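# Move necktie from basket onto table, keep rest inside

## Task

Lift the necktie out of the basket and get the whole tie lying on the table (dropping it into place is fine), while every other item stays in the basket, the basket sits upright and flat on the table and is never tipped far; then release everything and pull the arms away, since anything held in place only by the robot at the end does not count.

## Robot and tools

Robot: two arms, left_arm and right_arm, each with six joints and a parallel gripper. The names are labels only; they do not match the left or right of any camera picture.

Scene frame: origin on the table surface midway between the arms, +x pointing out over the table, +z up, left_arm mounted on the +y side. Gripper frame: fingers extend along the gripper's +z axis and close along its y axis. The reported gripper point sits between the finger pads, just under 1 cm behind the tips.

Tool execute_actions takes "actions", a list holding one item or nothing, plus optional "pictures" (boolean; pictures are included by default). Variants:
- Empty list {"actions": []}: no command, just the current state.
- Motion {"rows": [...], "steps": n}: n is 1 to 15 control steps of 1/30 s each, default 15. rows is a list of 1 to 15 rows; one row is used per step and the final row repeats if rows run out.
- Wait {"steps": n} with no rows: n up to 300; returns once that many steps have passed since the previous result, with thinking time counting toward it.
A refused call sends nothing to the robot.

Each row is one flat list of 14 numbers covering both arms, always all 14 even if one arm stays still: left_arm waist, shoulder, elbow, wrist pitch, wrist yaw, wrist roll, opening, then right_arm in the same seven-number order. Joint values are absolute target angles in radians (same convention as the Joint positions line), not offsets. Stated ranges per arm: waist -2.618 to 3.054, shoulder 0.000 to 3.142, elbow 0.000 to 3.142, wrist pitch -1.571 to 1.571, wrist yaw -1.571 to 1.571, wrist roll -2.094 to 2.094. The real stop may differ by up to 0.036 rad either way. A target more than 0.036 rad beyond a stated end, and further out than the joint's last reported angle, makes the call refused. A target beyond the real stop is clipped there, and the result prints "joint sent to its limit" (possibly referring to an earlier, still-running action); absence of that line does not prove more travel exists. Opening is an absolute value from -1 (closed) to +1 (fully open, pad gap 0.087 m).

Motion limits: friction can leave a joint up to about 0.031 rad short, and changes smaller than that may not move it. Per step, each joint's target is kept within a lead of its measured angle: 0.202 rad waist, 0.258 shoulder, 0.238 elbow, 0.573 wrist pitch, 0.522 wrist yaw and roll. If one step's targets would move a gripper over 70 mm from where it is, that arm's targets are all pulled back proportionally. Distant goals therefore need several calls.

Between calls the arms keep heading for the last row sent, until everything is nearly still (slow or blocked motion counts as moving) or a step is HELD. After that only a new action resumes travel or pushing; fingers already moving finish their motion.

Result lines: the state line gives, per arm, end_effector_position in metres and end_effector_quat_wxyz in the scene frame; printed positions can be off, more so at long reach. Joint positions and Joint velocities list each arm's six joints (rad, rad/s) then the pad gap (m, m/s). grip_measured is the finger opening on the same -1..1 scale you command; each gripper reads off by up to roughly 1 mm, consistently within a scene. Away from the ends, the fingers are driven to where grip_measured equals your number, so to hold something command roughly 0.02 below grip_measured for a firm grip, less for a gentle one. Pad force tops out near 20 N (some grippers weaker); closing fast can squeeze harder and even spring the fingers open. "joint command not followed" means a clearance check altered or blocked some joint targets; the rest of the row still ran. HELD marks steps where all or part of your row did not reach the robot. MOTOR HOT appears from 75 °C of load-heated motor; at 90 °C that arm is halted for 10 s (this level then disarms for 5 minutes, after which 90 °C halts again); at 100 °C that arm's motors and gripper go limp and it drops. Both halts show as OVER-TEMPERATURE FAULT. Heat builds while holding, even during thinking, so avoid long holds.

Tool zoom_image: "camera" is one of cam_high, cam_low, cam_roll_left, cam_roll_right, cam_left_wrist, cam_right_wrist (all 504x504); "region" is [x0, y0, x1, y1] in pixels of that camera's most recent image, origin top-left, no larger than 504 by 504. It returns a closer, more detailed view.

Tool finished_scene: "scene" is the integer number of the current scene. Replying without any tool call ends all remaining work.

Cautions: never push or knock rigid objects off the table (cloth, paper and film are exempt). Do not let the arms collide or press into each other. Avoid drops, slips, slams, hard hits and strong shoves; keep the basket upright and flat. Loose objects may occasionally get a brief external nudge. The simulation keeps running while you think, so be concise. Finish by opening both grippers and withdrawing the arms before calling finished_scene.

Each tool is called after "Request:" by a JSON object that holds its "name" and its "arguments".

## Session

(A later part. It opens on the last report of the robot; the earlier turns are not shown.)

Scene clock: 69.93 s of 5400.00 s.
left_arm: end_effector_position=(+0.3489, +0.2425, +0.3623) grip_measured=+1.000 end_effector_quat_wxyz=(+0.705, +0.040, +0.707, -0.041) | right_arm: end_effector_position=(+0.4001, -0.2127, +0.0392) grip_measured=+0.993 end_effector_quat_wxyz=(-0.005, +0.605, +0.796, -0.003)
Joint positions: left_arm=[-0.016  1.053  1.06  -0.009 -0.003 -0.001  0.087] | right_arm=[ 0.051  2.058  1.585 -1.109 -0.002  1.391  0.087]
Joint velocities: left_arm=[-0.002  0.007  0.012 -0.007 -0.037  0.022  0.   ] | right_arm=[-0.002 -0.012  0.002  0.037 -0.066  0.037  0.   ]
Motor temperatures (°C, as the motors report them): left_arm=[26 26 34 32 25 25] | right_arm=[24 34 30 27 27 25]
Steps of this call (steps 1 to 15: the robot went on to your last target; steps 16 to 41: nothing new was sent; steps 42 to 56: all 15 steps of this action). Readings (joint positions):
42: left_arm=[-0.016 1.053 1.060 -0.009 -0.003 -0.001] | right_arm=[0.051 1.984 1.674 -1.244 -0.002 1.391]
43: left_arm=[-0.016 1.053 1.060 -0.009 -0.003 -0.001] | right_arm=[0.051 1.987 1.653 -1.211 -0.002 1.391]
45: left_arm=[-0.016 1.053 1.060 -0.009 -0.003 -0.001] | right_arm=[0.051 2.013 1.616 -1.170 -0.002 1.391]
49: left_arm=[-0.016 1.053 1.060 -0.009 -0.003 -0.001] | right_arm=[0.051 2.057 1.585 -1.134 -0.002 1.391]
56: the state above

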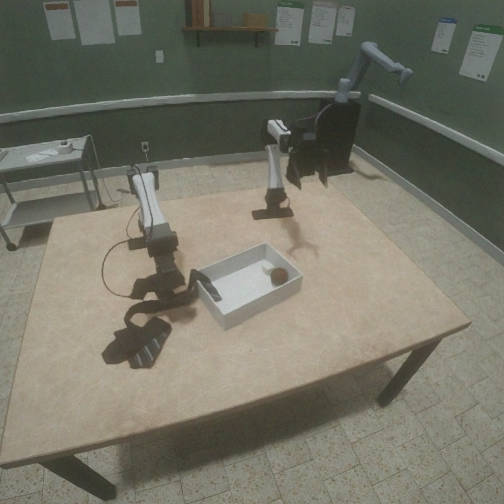

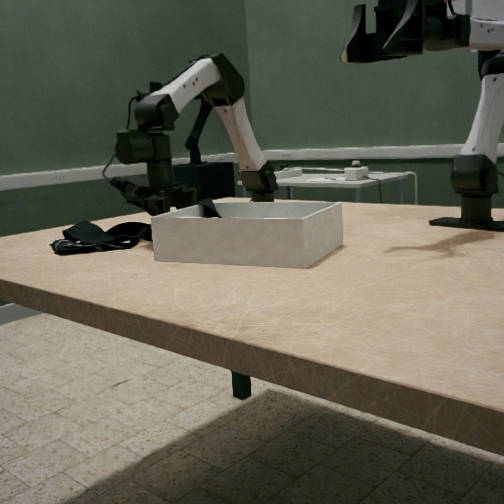

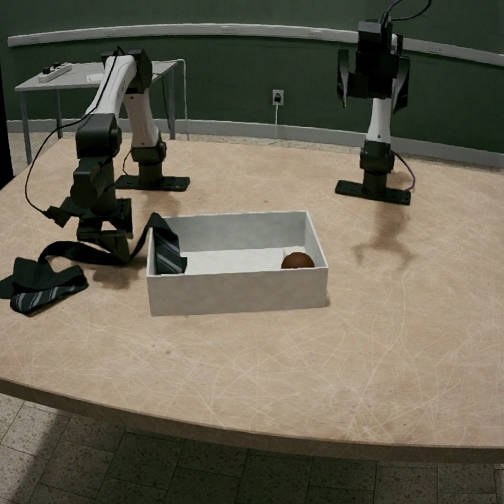

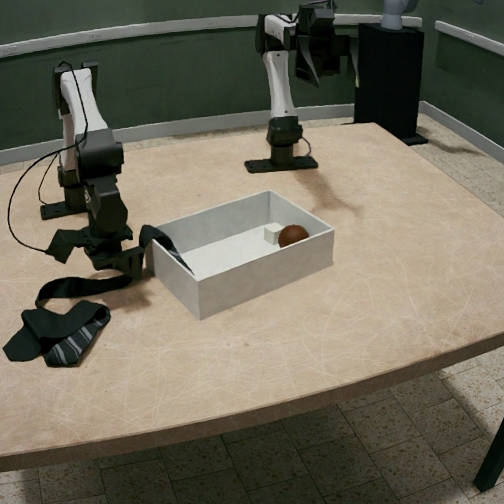

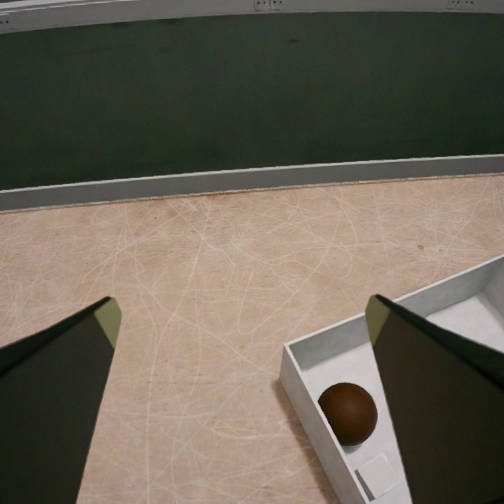

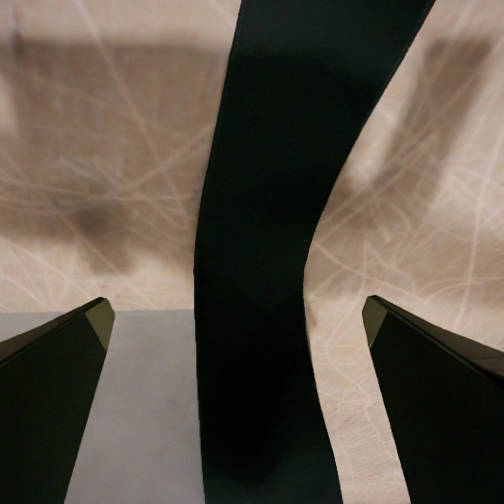

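Request:
{"name": "execute_actions", "arguments": {"actions": [{"rows": [[-0.016,1.053,1.06,-0.009,0,0,1, 0.07,2.08,1.55,-1.04,0,1.4,1],[-0.016,1.053,1.06,-0.009,0,0,1, 0.07,2.08,1.55,-1.04,0,1.4,1],[-0.016,1.053,1.06,-0.009,0,0,1, 0.07,2.08,1.55,-1.04,0,1.4,1],[-0.016,1.053,1.06,-0.009,0,0,1, 0.07,2.08,1.55,-1.04,0,1.4,1],[-0.016,1.053,1.06,-0.009,0,0,1, 0.07,2.08,1.55,-1.04,0,1.4,0.3],[-0.016,1.053,1.06,-0.009,0,0,1, 0.07,2.08,1.55,-1.04,0,1.4,-0.2],[-0.016,1.053,1.06,-0.009,0,0,1, 0.07,2.08,1.55,-1.04,0,1.4,-0.6],[-0.016,1.053,1.06,-0.009,0,0,1, 0.07,2.08,1.55,-1.04,0,1.4,-1]], "steps": 15}]}}

Scene clock: 73.27 s of 5400.00 s.
left_arm: end_effector_position=(+0.3489, +0.2425, +0.3623) grip_measured=+1.000 end_effector_quat_wxyz=(+0.705, +0.040, +0.707, -0.041) | right_arm: end_effector_position=(+0.4060, -0.2092, +0.0305) grip_measured=-1.000 end_effector_quat_wxyz=(+0.004, +0.602, +0.798, +0.005)
Joint positions: left_arm=[-0.016  1.053  1.06  -0.009 -0.003 -0.001  0.087] | right_arm=[ 0.058  2.068  1.565 -1.055 -0.002  1.391  0.   ]
Joint velocities: left_arm=[ 0.002  0.002  0.002 -0.081 -0.051 -0.007  0.   ] | right_arm=[-0.017  0.002 -0.002 -0.037 -0.022 -0.066  0.   ]
Motor temperatures (°C, as the motors report them): left_arm=[26 26 34 32 25 25] | right_arm=[24 35 30 27 27 25]
Steps of this call (steps 1 to 15: the robot went on to your last target; steps 16 to 85: nothing new was sent; steps 86 to 100: all 15 steps of this action). Readings (joint positions):
86: left_arm=[-0.016 1.053 1.060 -0.009 -0.003 -0.001] | right_arm=[0.051 2.058 1.581 -1.097 -0.002 1.391]
87: left_arm=[-0.016 1.053 1.060 -0.009 -0.003 -0.001] | right_arm=[0.052 2.058 1.577 -1.087 -0.002 1.391]
89: left_arm=[-0.016 1.053 1.060 -0.009 -0.003 -0.001] | right_arm=[0.055 2.062 1.570 -1.075 -0.002 1.391]
93: left_arm=[-0.016 1.053 1.060 -0.009 -0.003 -0.001] | right_arm=[0.058 2.067 1.565 -1.063 -0.002 1.391]
100: the state above

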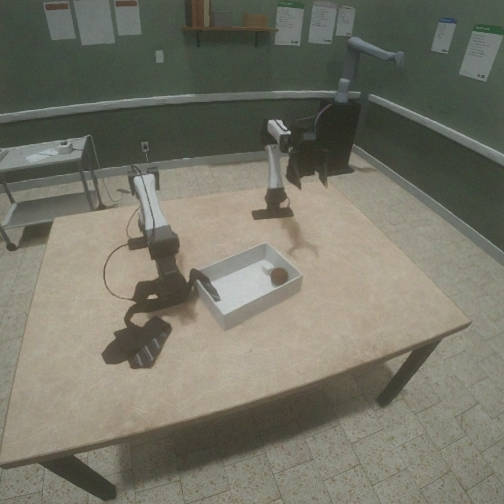

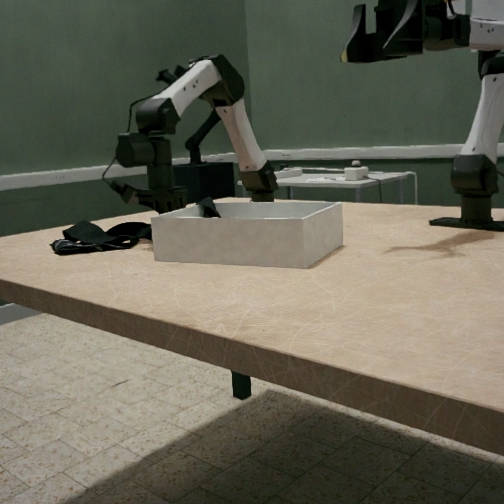

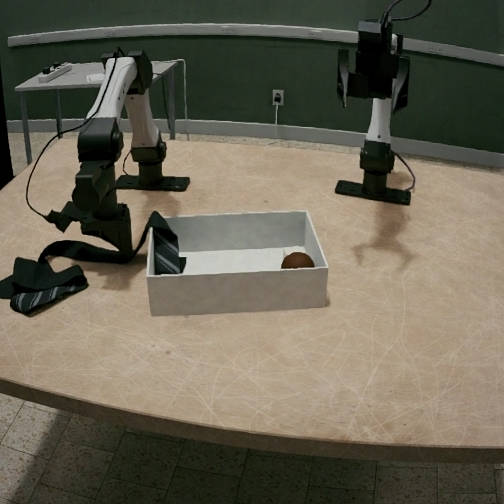

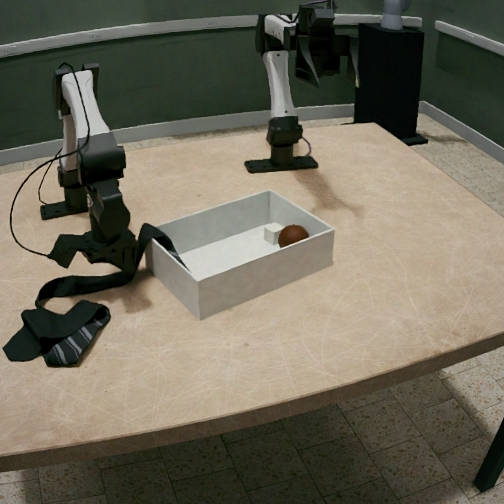

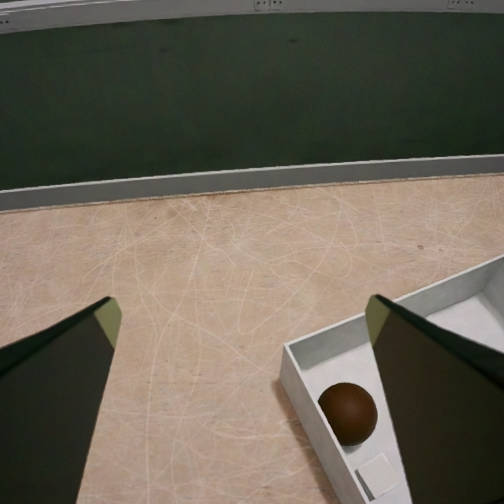

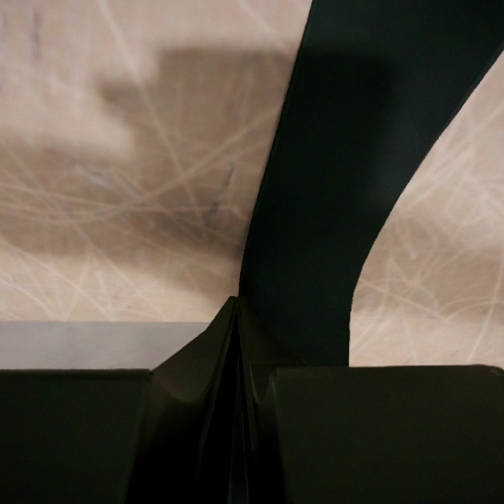

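Request:
{"name": "execute_actions", "arguments": {"actions": [{"rows": [[-0.016,1.053,1.06,-0.009,0,0,1, 0.06,2.0,1.6,-1.15,0,1.4,1],[-0.016,1.053,1.06,-0.009,0,0,1, 0.06,2.0,1.6,-1.15,0,1.4,1],[-0.016,1.053,1.06,-0.009,0,0,1, 0.06,2.0,1.6,-1.15,0,1.4,1],[-0.016,1.053,1.06,-0.009,0,0,1, 0.06,2.0,1.6,-1.15,0,1.4,1],[-0.016,1.053,1.06,-0.009,0,0,1, 0.06,2.0,1.6,-1.15,0,1.4,1],[-0.016,1.053,1.06,-0.009,0,0,1, 0.06,2.0,1.6,-1.15,0,1.4,1],[-0.016,1.053,1.06,-0.009,0,0,1, 0.06,2.0,1.6,-1.15,0,1.4,1],[-0.016,1.053,1.06,-0.009,0,0,1, 0.13,2.03,1.46,-0.99,0,1.45,1]], "steps": 15}]}}

Scene clock: 78.00 s of 5400.00 s.
left_arm: end_effector_position=(+0.3489, +0.2425, +0.3623) grip_measured=+1.000 end_effector_quat_wxyz=(+0.705, +0.040, +0.707, -0.041) | right_arm: end_effector_position=(+0.3794, -0.1858, +0.0203) grip_measured=+0.993 end_effector_quat_wxyz=(-0.008, +0.590, +0.807, -0.008)
Joint positions: left_arm=[-0.016  1.053  1.06  -0.009 -0.003 -0.001  0.087] | right_arm=[ 0.13   2.031  1.466 -1.029  0.     1.432  0.087]
Joint velocities: left_arm=[ 0.007 -0.012 -0.007  0.022  0.007  0.007  0.   ] | right_arm=[ 0.002  0.022 -0.012  0.066  0.007  0.051  0.001]
Motor temperatures (°C, as the motors report them): left_arm=[26 26 34 32 25 25] | right_arm=[24 35 30 26 27 25]
Steps of this call (steps 1 to 15: the robot went on to your last target; steps 16 to 110: nothing new was sent; then 0.57 s passed at rest; steps 111 to 125: all 15 steps of this action). Readings (joint positions):
111: left_arm=[-0.016 1.053 1.060 -0.009 -0.003 -0.001] | right_arm=[0.058 2.064 1.567 -1.062 -0.002 1.391]
112: left_arm=[-0.016 1.053 1.060 -0.009 -0.003 -0.001] | right_arm=[0.058 2.057 1.568 -1.078 -0.002 1.391]
114: left_arm=[-0.016 1.053 1.060 -0.009 -0.003 -0.001] | right_arm=[0.058 2.035 1.574 -1.103 -0.002 1.391]
118: left_arm=[-0.016 1.053 1.060 -0.009 -0.003 -0.001] | right_arm=[0.064 2.005 1.569 -1.098 0.000 1.399]
125: the state above

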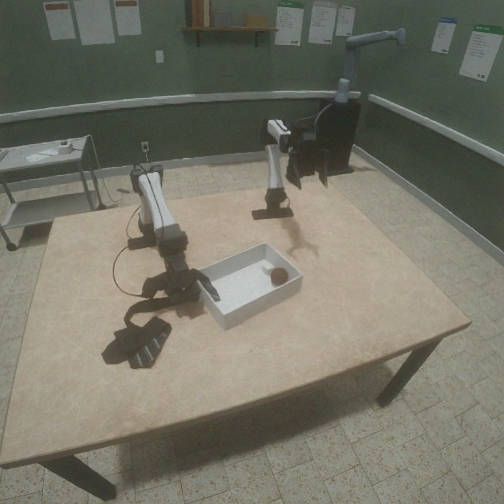

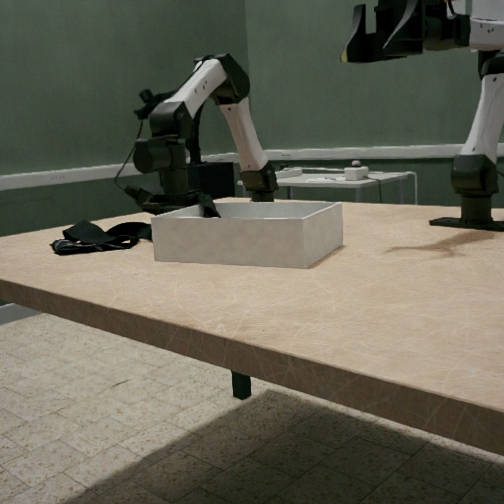

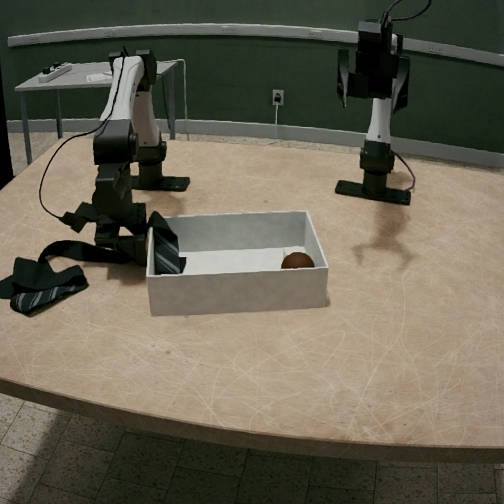

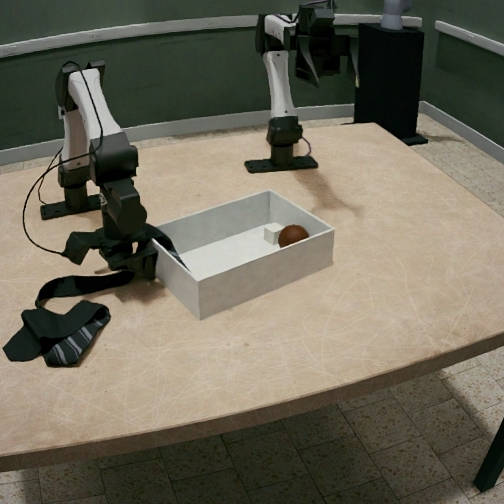

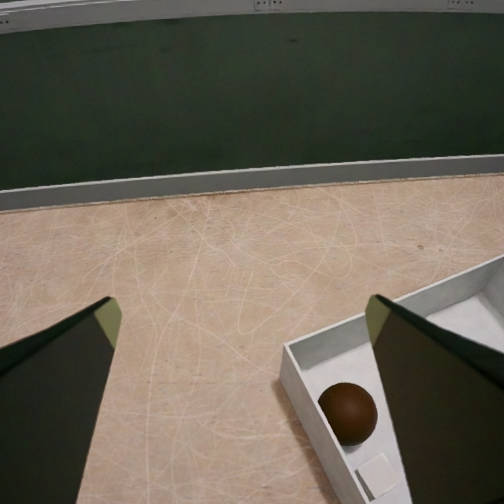

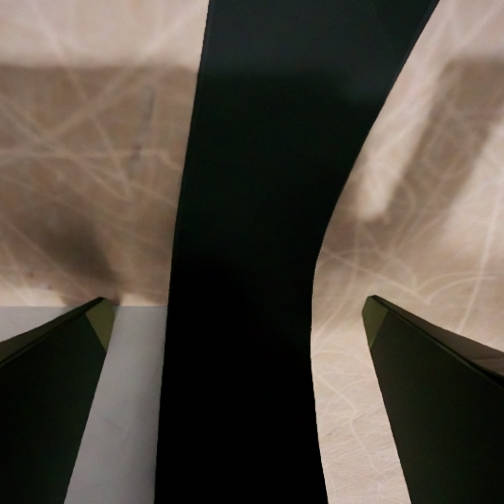

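Right next to the wall. Close.

Request:
{"name": "execute_actions", "arguments": {"actions": [{"rows": [[-0.016,1.053,1.06,-0.009,0,0,1, 0.13,2.03,1.46,-0.99,0,1.45,0.3],[-0.016,1.053,1.06,-0.009,0,0,1, 0.13,2.03,1.46,-0.99,0,1.45,-0.1],[-0.016,1.053,1.06,-0.009,0,0,1, 0.13,2.03,1.46,-0.99,0,1.45,-0.4],[-0.016,1.053,1.06,-0.009,0,0,1, 0.13,2.03,1.46,-0.99,0,1.45,-0.7],[-0.016,1.053,1.06,-0.009,0,0,1, 0.13,2.03,1.46,-0.99,0,1.45,-1]], "steps": 15}]}}

Scene clock: 89.47 s of 5400.00 s.
left_arm: end_effector_position=(+0.3489, +0.2425, +0.3623) grip_measured=+1.000 end_effector_quat_wxyz=(+0.705, +0.040, +0.707, -0.041) | right_arm: end_effector_position=(+0.3862, -0.1846, +0.0201) grip_measured=-0.966 end_effector_quat_wxyz=(+0.001, +0.594, +0.805, +0.001)
Joint positions: left_arm=[-0.016  1.053  1.06  -0.009 -0.003 -0.001  0.087] | right_arm=[ 0.13   2.031  1.466 -1.003  0.     1.441  0.001]
Joint velocities: left_arm=[-0.007 -0.002 -0.007  0.066 -0.007  0.037  0.   ] | right_arm=[ 0.012 -0.017  0.007 -0.007 -0.037  0.022 -0.001]
Motor temperatures (°C, as the motors report them): left_arm=[26 26 35 32 25 25] | right_arm=[24 35 30 26 27 25]
Steps of this call (steps 1 to 30: the robot went on to your last target; steps 31 to 120: nothing new was sent; then 6.97 s passed at rest; steps 121 to 135: all 15 steps of this action). Readings (joint positions):
121: left_arm=[-0.016 1.053 1.060 -0.009 -0.003 -0.001] | right_arm=[0.130 2.031 1.466 -1.004 0.000 1.441]
122: left_arm=[-0.016 1.053 1.060 -0.009 -0.003 -0.001] | right_arm=[0.130 2.031 1.466 -1.004 0.000 1.441]
124: left_arm=[-0.016 1.053 1.060 -0.009 -0.003 -0.001] | right_arm=[0.130 2.031 1.466 -1.004 0.000 1.441]
128: left_arm=[-0.016 1.053 1.060 -0.009 -0.003 -0.001] | right_arm=[0.130 2.031 1.466 -1.003 0.000 1.441]
135: the state above

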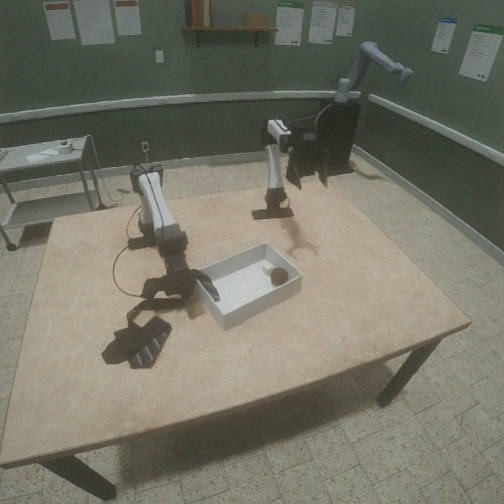

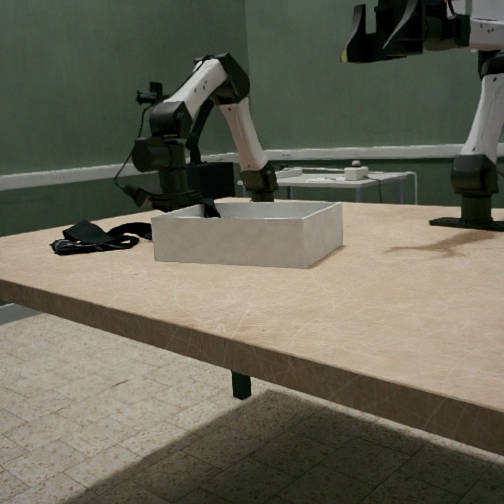

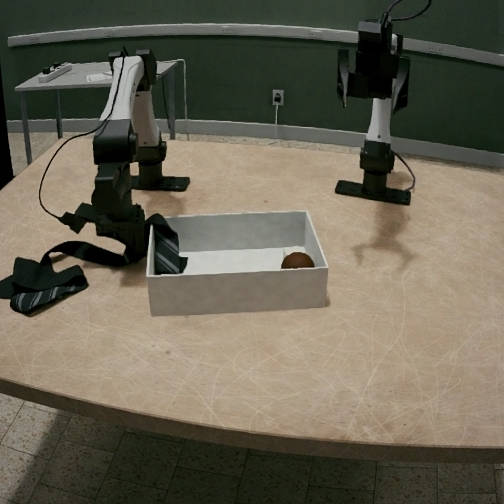

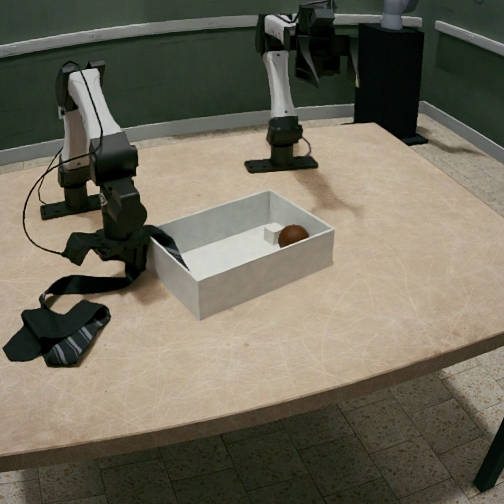

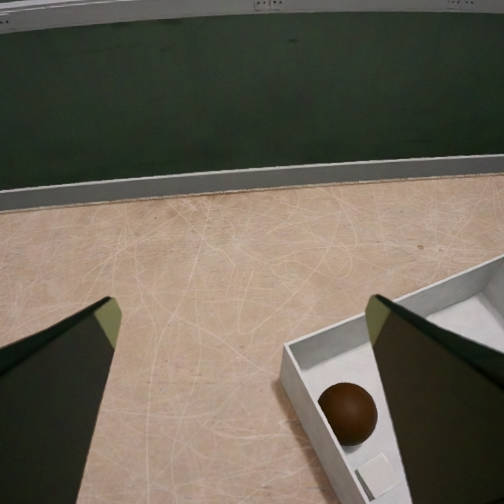

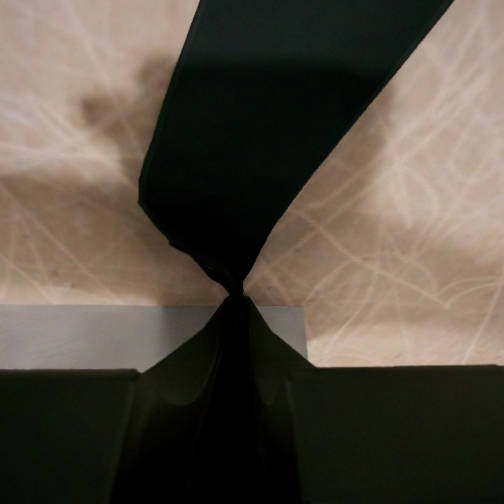

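Got it. Lift.

Request:
{"name": "execute_actions", "arguments": {"actions": [{"rows": [[-0.016,1.053,1.06,-0.009,0,0,1, 0.05,1.6,2.0,-1.0,0,1.45,-1]], "steps": 15}], "pictures": false}}

Request:
{"name": "execute_actions", "arguments": {"actions": [{"steps": 20}]}}

Scene clock: 92.30 s of 5400.00 s.
left_arm: end_effector_position=(+0.3489, +0.2425, +0.3623) grip_measured=+1.000 end_effector_quat_wxyz=(+0.705, +0.040, +0.707, -0.041) | right_arm: end_effector_position=(+0.4665, -0.1944, +0.2965) grip_measured=-0.967 end_effector_quat_wxyz=(+0.263, +0.571, +0.733, +0.260)
Joint positions: left_arm=[-0.016  1.053  1.06  -0.009 -0.003 -0.001  0.087] | right_arm=[ 0.078  1.69   1.884 -1.008  0.     1.441  0.001]
Joint velocities: left_arm=[-0.022  0.007  0.007  0.007  0.022 -0.051  0.   ] | right_arm=[-0.081 -0.618  0.999 -0.022  0.051 -0.022  0.001]
Motor temperatures (°C, as the motors report them): left_arm=[26 26 35 33 25 25] | right_arm=[24 36 30 26 27 25]
Steps of this call (steps 1 to 15: the robot went on to your last target; steps 16 to 70: nothing new was sent; steps 71 to 85: all 15 steps of this action). Readings (joint positions):
71: left_arm=[-0.016 1.053 1.060 -0.009 -0.003 -0.001] | right_arm=[0.128 2.025 1.475 -1.009 0.000 1.441]
72: left_arm=[-0.016 1.053 1.060 -0.009 -0.003 -0.001] | right_arm=[0.124 2.016 1.490 -1.014 0.000 1.441]
74: left_arm=[-0.016 1.053 1.060 -0.009 -0.003 -0.001] | right_arm=[0.113 1.977 1.537 -1.015 0.000 1.441]
78: left_arm=[-0.016 1.053 1.060 -0.009 -0.003 -0.001] | right_arm=[0.093 1.868 1.650 -1.013 0.000 1.441]
85: the state above

Scene clock: 92.97 s of 5400.00 s.
left_arm: end_effector_position=(+0.3489, +0.2425, +0.3623) grip_measured=+1.000 end_effector_quat_wxyz=(+0.705, +0.040, +0.707, -0.041) | right_arm: end_effector_position=(+0.4516, -0.2038, +0.3903) grip_measured=-0.967 end_effector_quat_wxyz=(+0.342, +0.546, +0.689, +0.332)
Joint positions: left_arm=[-0.016  1.053  1.06  -0.009 -0.003 -0.001  0.087] | right_arm=[ 0.061  1.591  2.006 -0.994  0.     1.441  0.001]
Joint velocities: left_arm=[ 0.012  0.002  0.017  0.007 -0.022 -0.051  0.   ] | right_arm=[-0.007 -0.027 -0.002 -0.007 -0.007  0.081  0.001]
Motor temperatures (°C, as the motors report them): left_arm=[26 26 35 33 25 25] | right_arm=[24 35 30 26 27 25]
Steps of this call (steps 1 to 20: the robot went on to your last target). Readings (joint positions):
1: left_arm=[-0.016 1.053 1.060 -0.009 -0.003 -0.001] | right_arm=[0.075 1.668 1.918 -1.007 0.000 1.441]
2: left_arm=[-0.016 1.053 1.060 -0.009 -0.003 -0.001] | right_arm=[0.071 1.646 1.948 -1.005 0.000 1.441]
4: left_arm=[-0.016 1.053 1.060 -0.009 -0.003 -0.001] | right_arm=[0.063 1.605 1.987 -0.996 0.000 1.441]
8: left_arm=[-0.016 1.053 1.060 -0.009 -0.003 -0.001] | right_arm=[0.061 1.572 2.006 -0.991 0.000 1.441]
20: the state above

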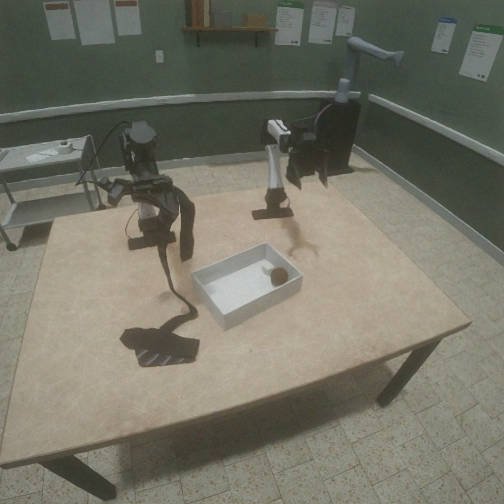

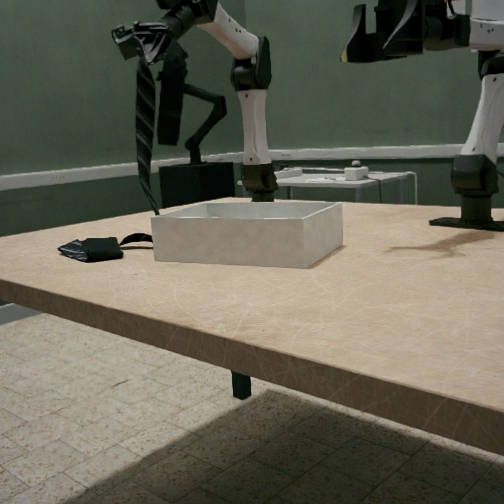

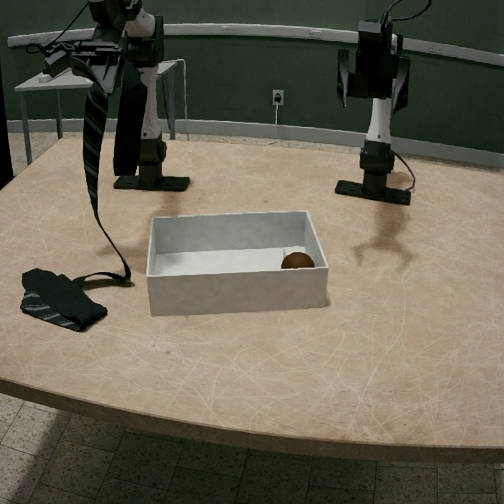

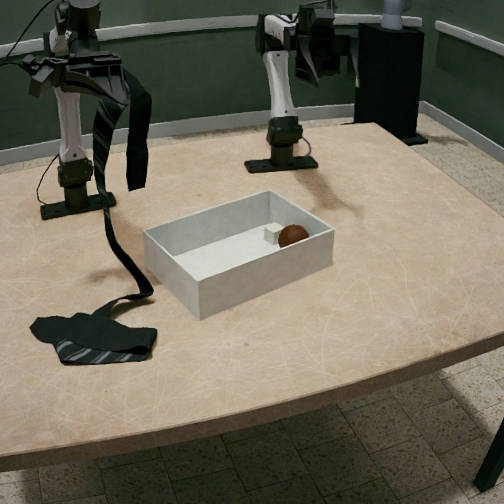

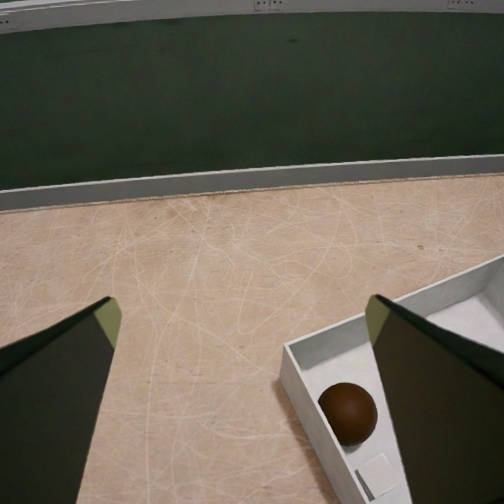

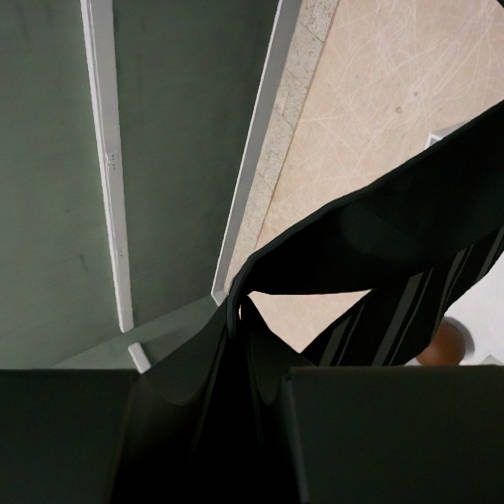

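Out. Move to -y, lower, release.

Request:
{"name": "execute_actions", "arguments": {"actions": [{"rows": [[-0.016,1.053,1.06,-0.009,0,0,1, -0.25,1.65,2.0,-1.0,0,1.45,-1]], "steps": 15}], "pictures": false}}

Request:
{"name": "execute_actions", "arguments": {"actions": [{"rows": [[-0.016,1.053,1.06,-0.009,0,0,1, -0.25,2.1,2.0,-1.3,0,1.45,-1]], "steps": 15}], "pictures": false}}

Request:
{"name": "execute_actions", "arguments": {"actions": [{"steps": 15}], "pictures": false}}

Request:
{"name": "execute_actions", "arguments": {"actions": [{"rows": [[-0.016,1.053,1.06,-0.009,0,0,1, -0.25,2.1,2.0,-1.3,0,1.45,1]], "steps": 12}], "pictures": false}}

Request:
{"name": "execute_actions", "arguments": {"actions": [{"rows": [[-0.016,1.053,1.06,-0.009,0,0,1, -0.25,1.5,1.7,-1.2,0,1.45,1]], "steps": 15}], "pictures": false}}

Request:
{"name": "execute_actions", "arguments": {"actions": [{"steps": 20}]}}

Scene clock: 96.57 s of 5400.00 s.
left_arm: end_effector_position=(+0.3489, +0.2425, +0.3623) grip_measured=+1.000 end_effector_quat_wxyz=(+0.705, +0.040, +0.707, -0.041) | right_arm: end_effector_position=(+0.4721, -0.3465, +0.3635) grip_measured=-0.967 end_effector_quat_wxyz=(+0.368, +0.661, +0.602, +0.254)
Joint positions: left_arm=[-0.016  1.053  1.06  -0.009 -0.003 -0.001  0.087] | right_arm=[-0.26   1.653  2.006 -0.997  0.005  1.441  0.001]
Joint velocities: left_arm=[-0.012 -0.012 -0.007 -0.037 -0.022 -0.007  0.   ] | right_arm=[-0.027 -0.017  0.002  0.037  0.051  0.007 -0.   ]
Motor temperatures (°C, as the motors report them): left_arm=[26 26 35 33 25 25] | right_arm=[24 35 30 27 27 25]
Steps of this call (steps 1 to 15: the robot went on to your last target; steps 16 to 93: nothing new was sent; steps 94 to 108: all 15 steps of this action). Readings (joint positions):
94: left_arm=[-0.016 1.053 1.060 -0.009 -0.003 -0.001] | right_arm=[0.042 1.593 2.006 -0.994 -0.011 1.441]
95: left_arm=[-0.016 1.053 1.060 -0.009 -0.003 -0.001] | right_arm=[0.002 1.597 2.006 -0.994 -0.017 1.441]
97: left_arm=[-0.016 1.053 1.060 -0.009 -0.003 -0.001] | right_arm=[-0.108 1.614 2.006 -0.994 -0.016 1.441]
101: left_arm=[-0.016 1.053 1.060 -0.009 -0.003 -0.001] | right_arm=[-0.257 1.649 2.006 -0.995 0.003 1.441]
108: the state above

Scene clock: 97.07 s of 5400.00 s.
left_arm: end_effector_position=(+0.3489, +0.2425, +0.3623) grip_measured=+1.000 end_effector_quat_wxyz=(+0.705, +0.040, +0.707, -0.041) | right_arm: end_effector_position=(+0.4761, -0.3474, +0.1124) grip_measured=-0.967 end_effector_quat_wxyz=(+0.073, +0.736, +0.672, +0.048)
Joint positions: left_arm=[-0.016  1.053  1.06  -0.009 -0.003 -0.001  0.087] | right_arm=[-0.26   2.139  1.991 -1.248  0.005  1.441  0.001]
Joint velocities: left_arm=[-0.022 -0.007  0.007 -0.037 -0.037 -0.037  0.   ] | right_arm=[ 0.017  0.305 -0.139 -0.374  0.007 -0.007 -0.   ]
Motor temperatures (°C, as the motors report them): left_arm=[26 26 35 33 25 25] | right_arm=[24 35 31 27 27 25]
Steps of this call (steps 1 to 15: all 15 steps of this action). Readings (joint positions):
1: left_arm=[-0.016 1.053 1.060 -0.009 -0.003 -0.001] | right_arm=[-0.260 1.662 2.011 -1.012 0.005 1.441]
2: left_arm=[-0.016 1.053 1.060 -0.009 -0.003 -0.001] | right_arm=[-0.260 1.677 2.017 -1.031 0.005 1.441]
4: left_arm=[-0.016 1.053 1.060 -0.009 -0.003 -0.001] | right_arm=[-0.260 1.728 2.019 -1.069 0.005 1.441]
8: left_arm=[-0.016 1.053 1.060 -0.009 -0.003 -0.001] | right_arm=[-0.260 1.888 2.019 -1.136 0.005 1.441]
15: the state above

Scene clock: 97.57 s of 5400.00 s.
left_arm: end_effector_position=(+0.3489, +0.2425, +0.3623) grip_measured=+1.000 end_effector_quat_wxyz=(+0.705, +0.040, +0.707, -0.041) | right_arm: end_effector_position=(+0.4658, -0.3451, +0.1215) grip_measured=-0.967 end_effector_quat_wxyz=(+0.067, +0.736, +0.672, +0.044)
Joint positions: left_arm=[-0.016  1.053  1.06  -0.009 -0.003 -0.001  0.087] | right_arm=[-0.26   2.111  1.987 -1.286  0.005  1.441  0.001]
Joint velocities: left_arm=[-0.002  0.002  0.002  0.022 -0.081  0.051  0.   ] | right_arm=[-0.017  0.002 -0.002  0.022 -0.022  0.022 -0.001]
Motor temperatures (°C, as the motors report them): left_arm=[26 26 35 33 25 25] | right_arm=[24 35 31 27 27 25]
Steps of this call (steps 1 to 15: the robot went on to your last target). Readings (joint positions):
1: left_arm=[-0.016 1.053 1.060 -0.009 -0.003 -0.001] | right_arm=[-0.260 2.145 1.987 -1.260 0.005 1.441]
2: left_arm=[-0.016 1.053 1.060 -0.009 -0.003 -0.001] | right_arm=[-0.260 2.145 1.987 -1.269 0.005 1.441]
4: left_arm=[-0.016 1.053 1.060 -0.009 -0.003 -0.001] | right_arm=[-0.260 2.133 1.987 -1.277 0.005 1.441]
8: left_arm=[-0.016 1.053 1.060 -0.009 -0.003 -0.001] | right_arm=[-0.260 2.113 1.987 -1.283 0.005 1.441]
15: the state above

Scene clock: 97.97 s of 5400.00 s.
left_arm: end_effector_position=(+0.3489, +0.2425, +0.3623) grip_measured=+1.000 end_effector_quat_wxyz=(+0.705, +0.040, +0.707, -0.041) | right_arm: end_effector_position=(+0.4656, -0.3450, +0.1215) grip_measured=+0.993 end_effector_quat_wxyz=(+0.067, +0.736, +0.672, +0.043)
Joint positions: left_arm=[-0.016  1.053  1.06  -0.009 -0.003 -0.001  0.087] | right_arm=[-0.26   2.111  1.987 -1.287  0.005  1.441  0.087]
Joint velocities: left_arm=[-0.007 -0.002 -0.002  0.022  0.007  0.007  0.   ] | right_arm=[-0.007 -0.002 -0.007 -0.037  0.037 -0.051 -0.001]
Motor temperatures (°C, as the motors report them): left_arm=[26 26 35 33 25 25] | right_arm=[24 35 31 27 27 25]
Steps of this call (steps 1 to 12: all 12 steps of this action). Readings (joint positions):
1: left_arm=[-0.016 1.053 1.060 -0.009 -0.003 -0.001] | right_arm=[-0.260 2.111 1.987 -1.287 0.005 1.441]
2: left_arm=[-0.016 1.053 1.060 -0.009 -0.003 -0.001] | right_arm=[-0.260 2.111 1.987 -1.287 0.005 1.441]
4: left_arm=[-0.016 1.053 1.060 -0.009 -0.003 -0.001] | right_arm=[-0.260 2.111 1.987 -1.287 0.005 1.441]
8: left_arm=[-0.016 1.053 1.060 -0.009 -0.003 -0.001] | right_arm=[-0.260 2.111 1.987 -1.287 0.005 1.441]
12: the state above

Scene clock: 98.47 s of 5400.00 s.
left_arm: end_effector_position=(+0.3489, +0.2425, +0.3623) grip_measured=+1.000 end_effector_quat_wxyz=(+0.705, +0.040, +0.707, -0.041) | right_arm: end_effector_position=(+0.3798, -0.3257, +0.2915) grip_measured=+0.993 end_effector_quat_wxyz=(+0.253, +0.703, +0.641, +0.175)
Joint positions: left_arm=[-0.016  1.053  1.06  -0.009 -0.003 -0.001  0.087] | right_arm=[-0.26   1.456  1.718 -1.208  0.005  1.442  0.087]
Joint velocities: left_arm=[-0.002 -0.002 -0.002  0.037  0.007 -0.066  0.   ] | right_arm=[ 0.002  0.242  0.002  0.022 -0.022 -0.051 -0.   ]
Motor temperatures (°C, as the motors report them): left_arm=[26 26 35 33 25 25] | right_arm=[24 35 31 27 27 25]
Steps of this call (steps 1 to 15: all 15 steps of this action). Readings (joint positions):
1: left_arm=[-0.016 1.053 1.060 -0.009 -0.003 -0.001] | right_arm=[-0.260 2.077 1.933 -1.247 0.005 1.441]
2: left_arm=[-0.016 1.053 1.060 -0.009 -0.003 -0.001] | right_arm=[-0.260 2.014 1.840 -1.219 0.005 1.441]
4: left_arm=[-0.016 1.053 1.060 -0.009 -0.003 -0.001] | right_arm=[-0.260 1.881 1.722 -1.235 0.005 1.442]
8: left_arm=[-0.016 1.053 1.060 -0.009 -0.003 -0.001] | right_arm=[-0.260 1.636 1.703 -1.224 0.005 1.442]
15: the state above

Scene clock: 99.13 s of 5400.00 s.
left_arm: end_effector_position=(+0.3489, +0.2425, +0.3623) grip_measured=+1.000 end_effector_quat_wxyz=(+0.705, +0.040, +0.707, -0.041) | right_arm: end_effector_position=(+0.3862, -0.3271, +0.2790) grip_measured=+0.993 end_effector_quat_wxyz=(+0.239, +0.707, +0.645, +0.164)
Joint positions: left_arm=[-0.016  1.053  1.06  -0.009 -0.003 -0.001  0.087] | right_arm=[-0.26   1.494  1.718 -1.207  0.005  1.442  0.087]
Joint velocities: left_arm=[-0.007 -0.002 -0.002  0.022 -0.007 -0.007  0.   ] | right_arm=[ 0.012 -0.002  0.002 -0.037 -0.022 -0.022 -0.001]
Motor temperatures (°C, as the motors report them): left_arm=[26 26 35 33 25 25] | right_arm=[24 35 31 27 27 25]
Steps of this call (steps 1 to 20: the robot went on to your last target). Readings (joint positions):
1: left_arm=[-0.016 1.053 1.060 -0.009 -0.003 -0.001] | right_arm=[-0.260 1.465 1.718 -1.207 0.005 1.442]
2: left_arm=[-0.016 1.053 1.060 -0.009 -0.003 -0.001] | right_arm=[-0.260 1.474 1.718 -1.207 0.005 1.442]
4: left_arm=[-0.016 1.053 1.060 -0.009 -0.003 -0.001] | right_arm=[-0.260 1.488 1.718 -1.207 0.005 1.442]
8: left_arm=[-0.016 1.053 1.060 -0.009 -0.003 -0.001] | right_arm=[-0.260 1.494 1.718 -1.207 0.005 1.442]
20: the state above

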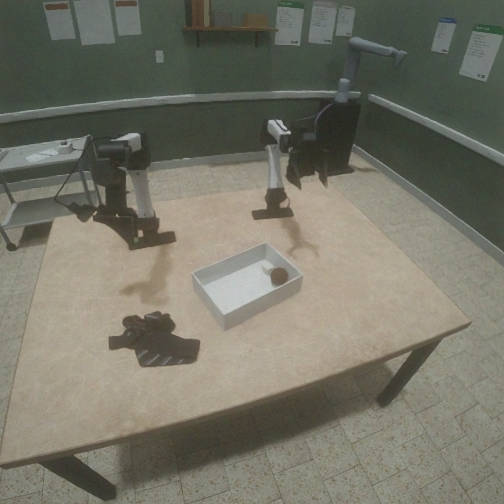

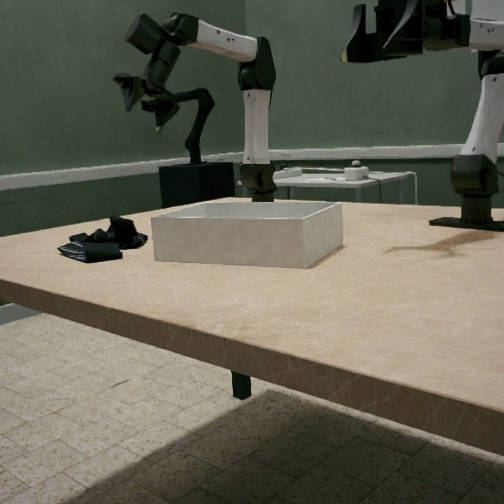

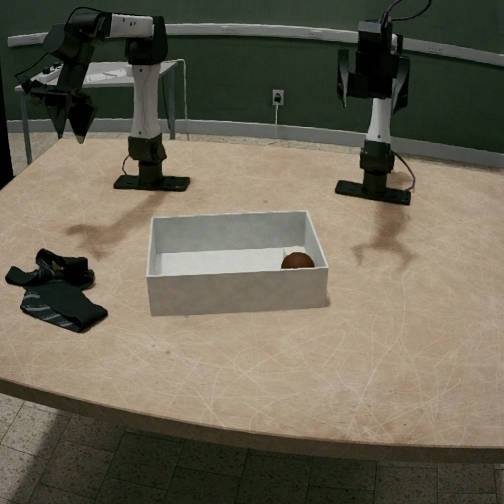

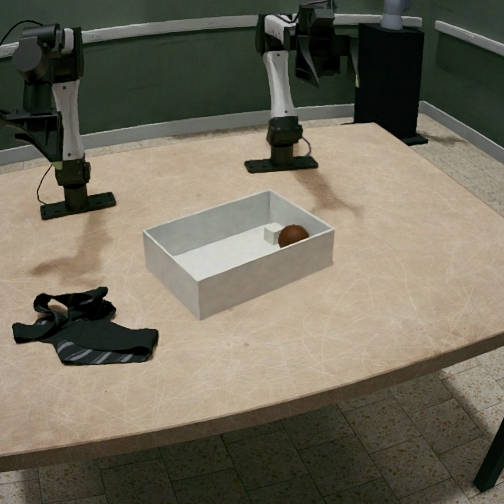

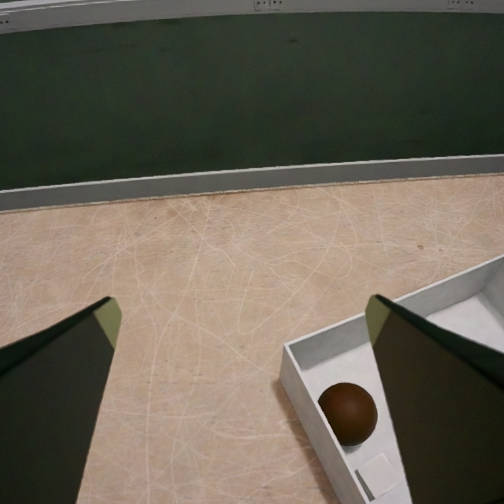

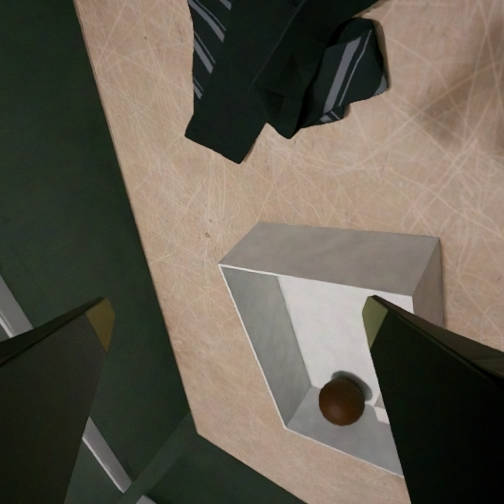

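Request:
{"name": "execute_actions", "arguments": {"actions": []}}

Scene clock: 104.60 s of 5400.00 s.
left_arm: end_effector_position=(+0.3489, +0.2425, +0.3623) grip_measured=+1.000 end_effector_quat_wxyz=(+0.705, +0.040, +0.707, -0.041) | right_arm: end_effector_position=(+0.3862, -0.3271, +0.2790) grip_measured=+0.993 end_effector_quat_wxyz=(+0.239, +0.707, +0.645, +0.164)
Joint positions: left_arm=[-0.016  1.053  1.06  -0.009 -0.003 -0.001  0.087] | right_arm=[-0.26   1.494  1.718 -1.207  0.005  1.442  0.087]
Joint velocities: left_arm=[ 0.007 -0.017  0.022  0.081 -0.051 -0.037  0.   ] | right_arm=[ 0.002 -0.012  0.002 -0.051  0.051  0.007 -0.   ]
Motor temperatures (°C, as the motors report them): left_arm=[26 26 35 33 25 25] | right_arm=[24 34 31 28 27 25]
Steps of this call (steps 1 to 15: the robot went on to your last target; steps 16 to 110: nothing new was sent; then 1.80 s passed at rest). Readings (joint positions):
1: left_arm=[-0.016 1.053 1.060 -0.009 -0.003 -0.001] | right_arm=[-0.260 1.494 1.718 -1.207 0.005 1.442]
2: left_arm=[-0.016 1.053 1.060 -0.009 -0.003 -0.001] | right_arm=[-0.260 1.494 1.718 -1.207 0.005 1.442]
4: left_arm=[-0.016 1.053 1.060 -0.009 -0.003 -0.001] | right_arm=[-0.260 1.494 1.718 -1.207 0.005 1.442]
8: left_arm=[-0.016 1.053 1.060 -0.009 -0.003 -0.001] | right_arm=[-0.260 1.494 1.718 -1.207 0.005 1.442]
110: the state above
All arms were judged still, so your last target was given up. Only a new action makes them travel on or press farther. Fingers that are still opening or closing keep moving.

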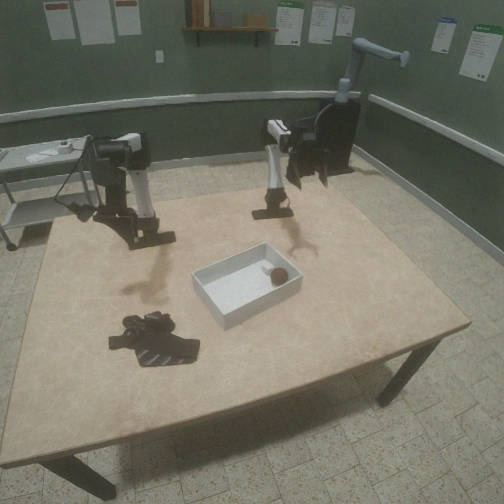

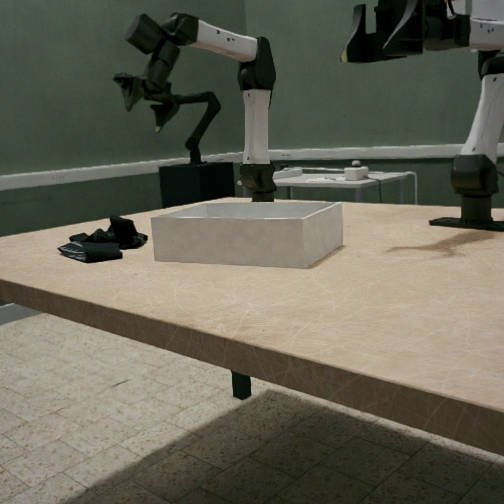

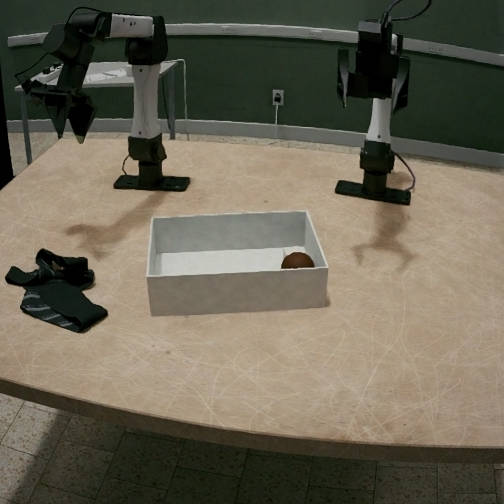

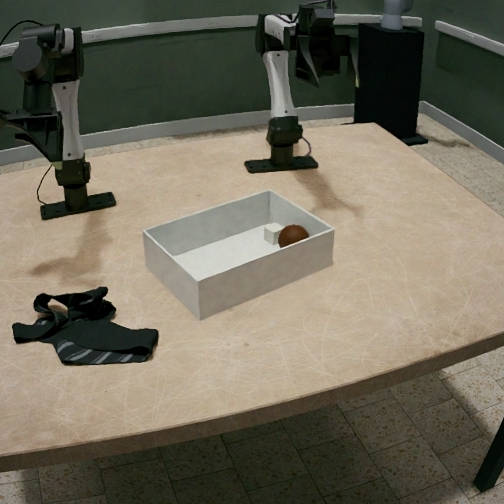

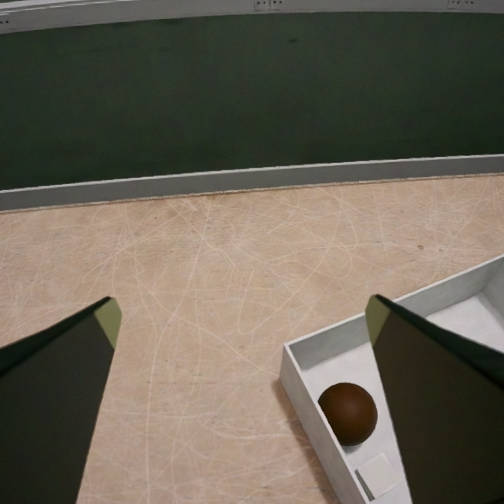

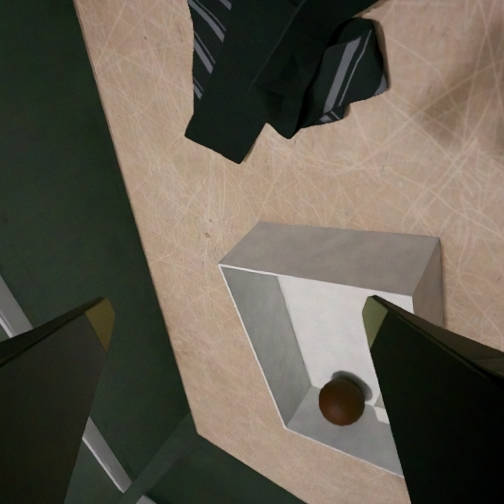

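Request:
{"name": "finished_scene", "arguments": {"scene": 1}}

The scene is finished: the task was done.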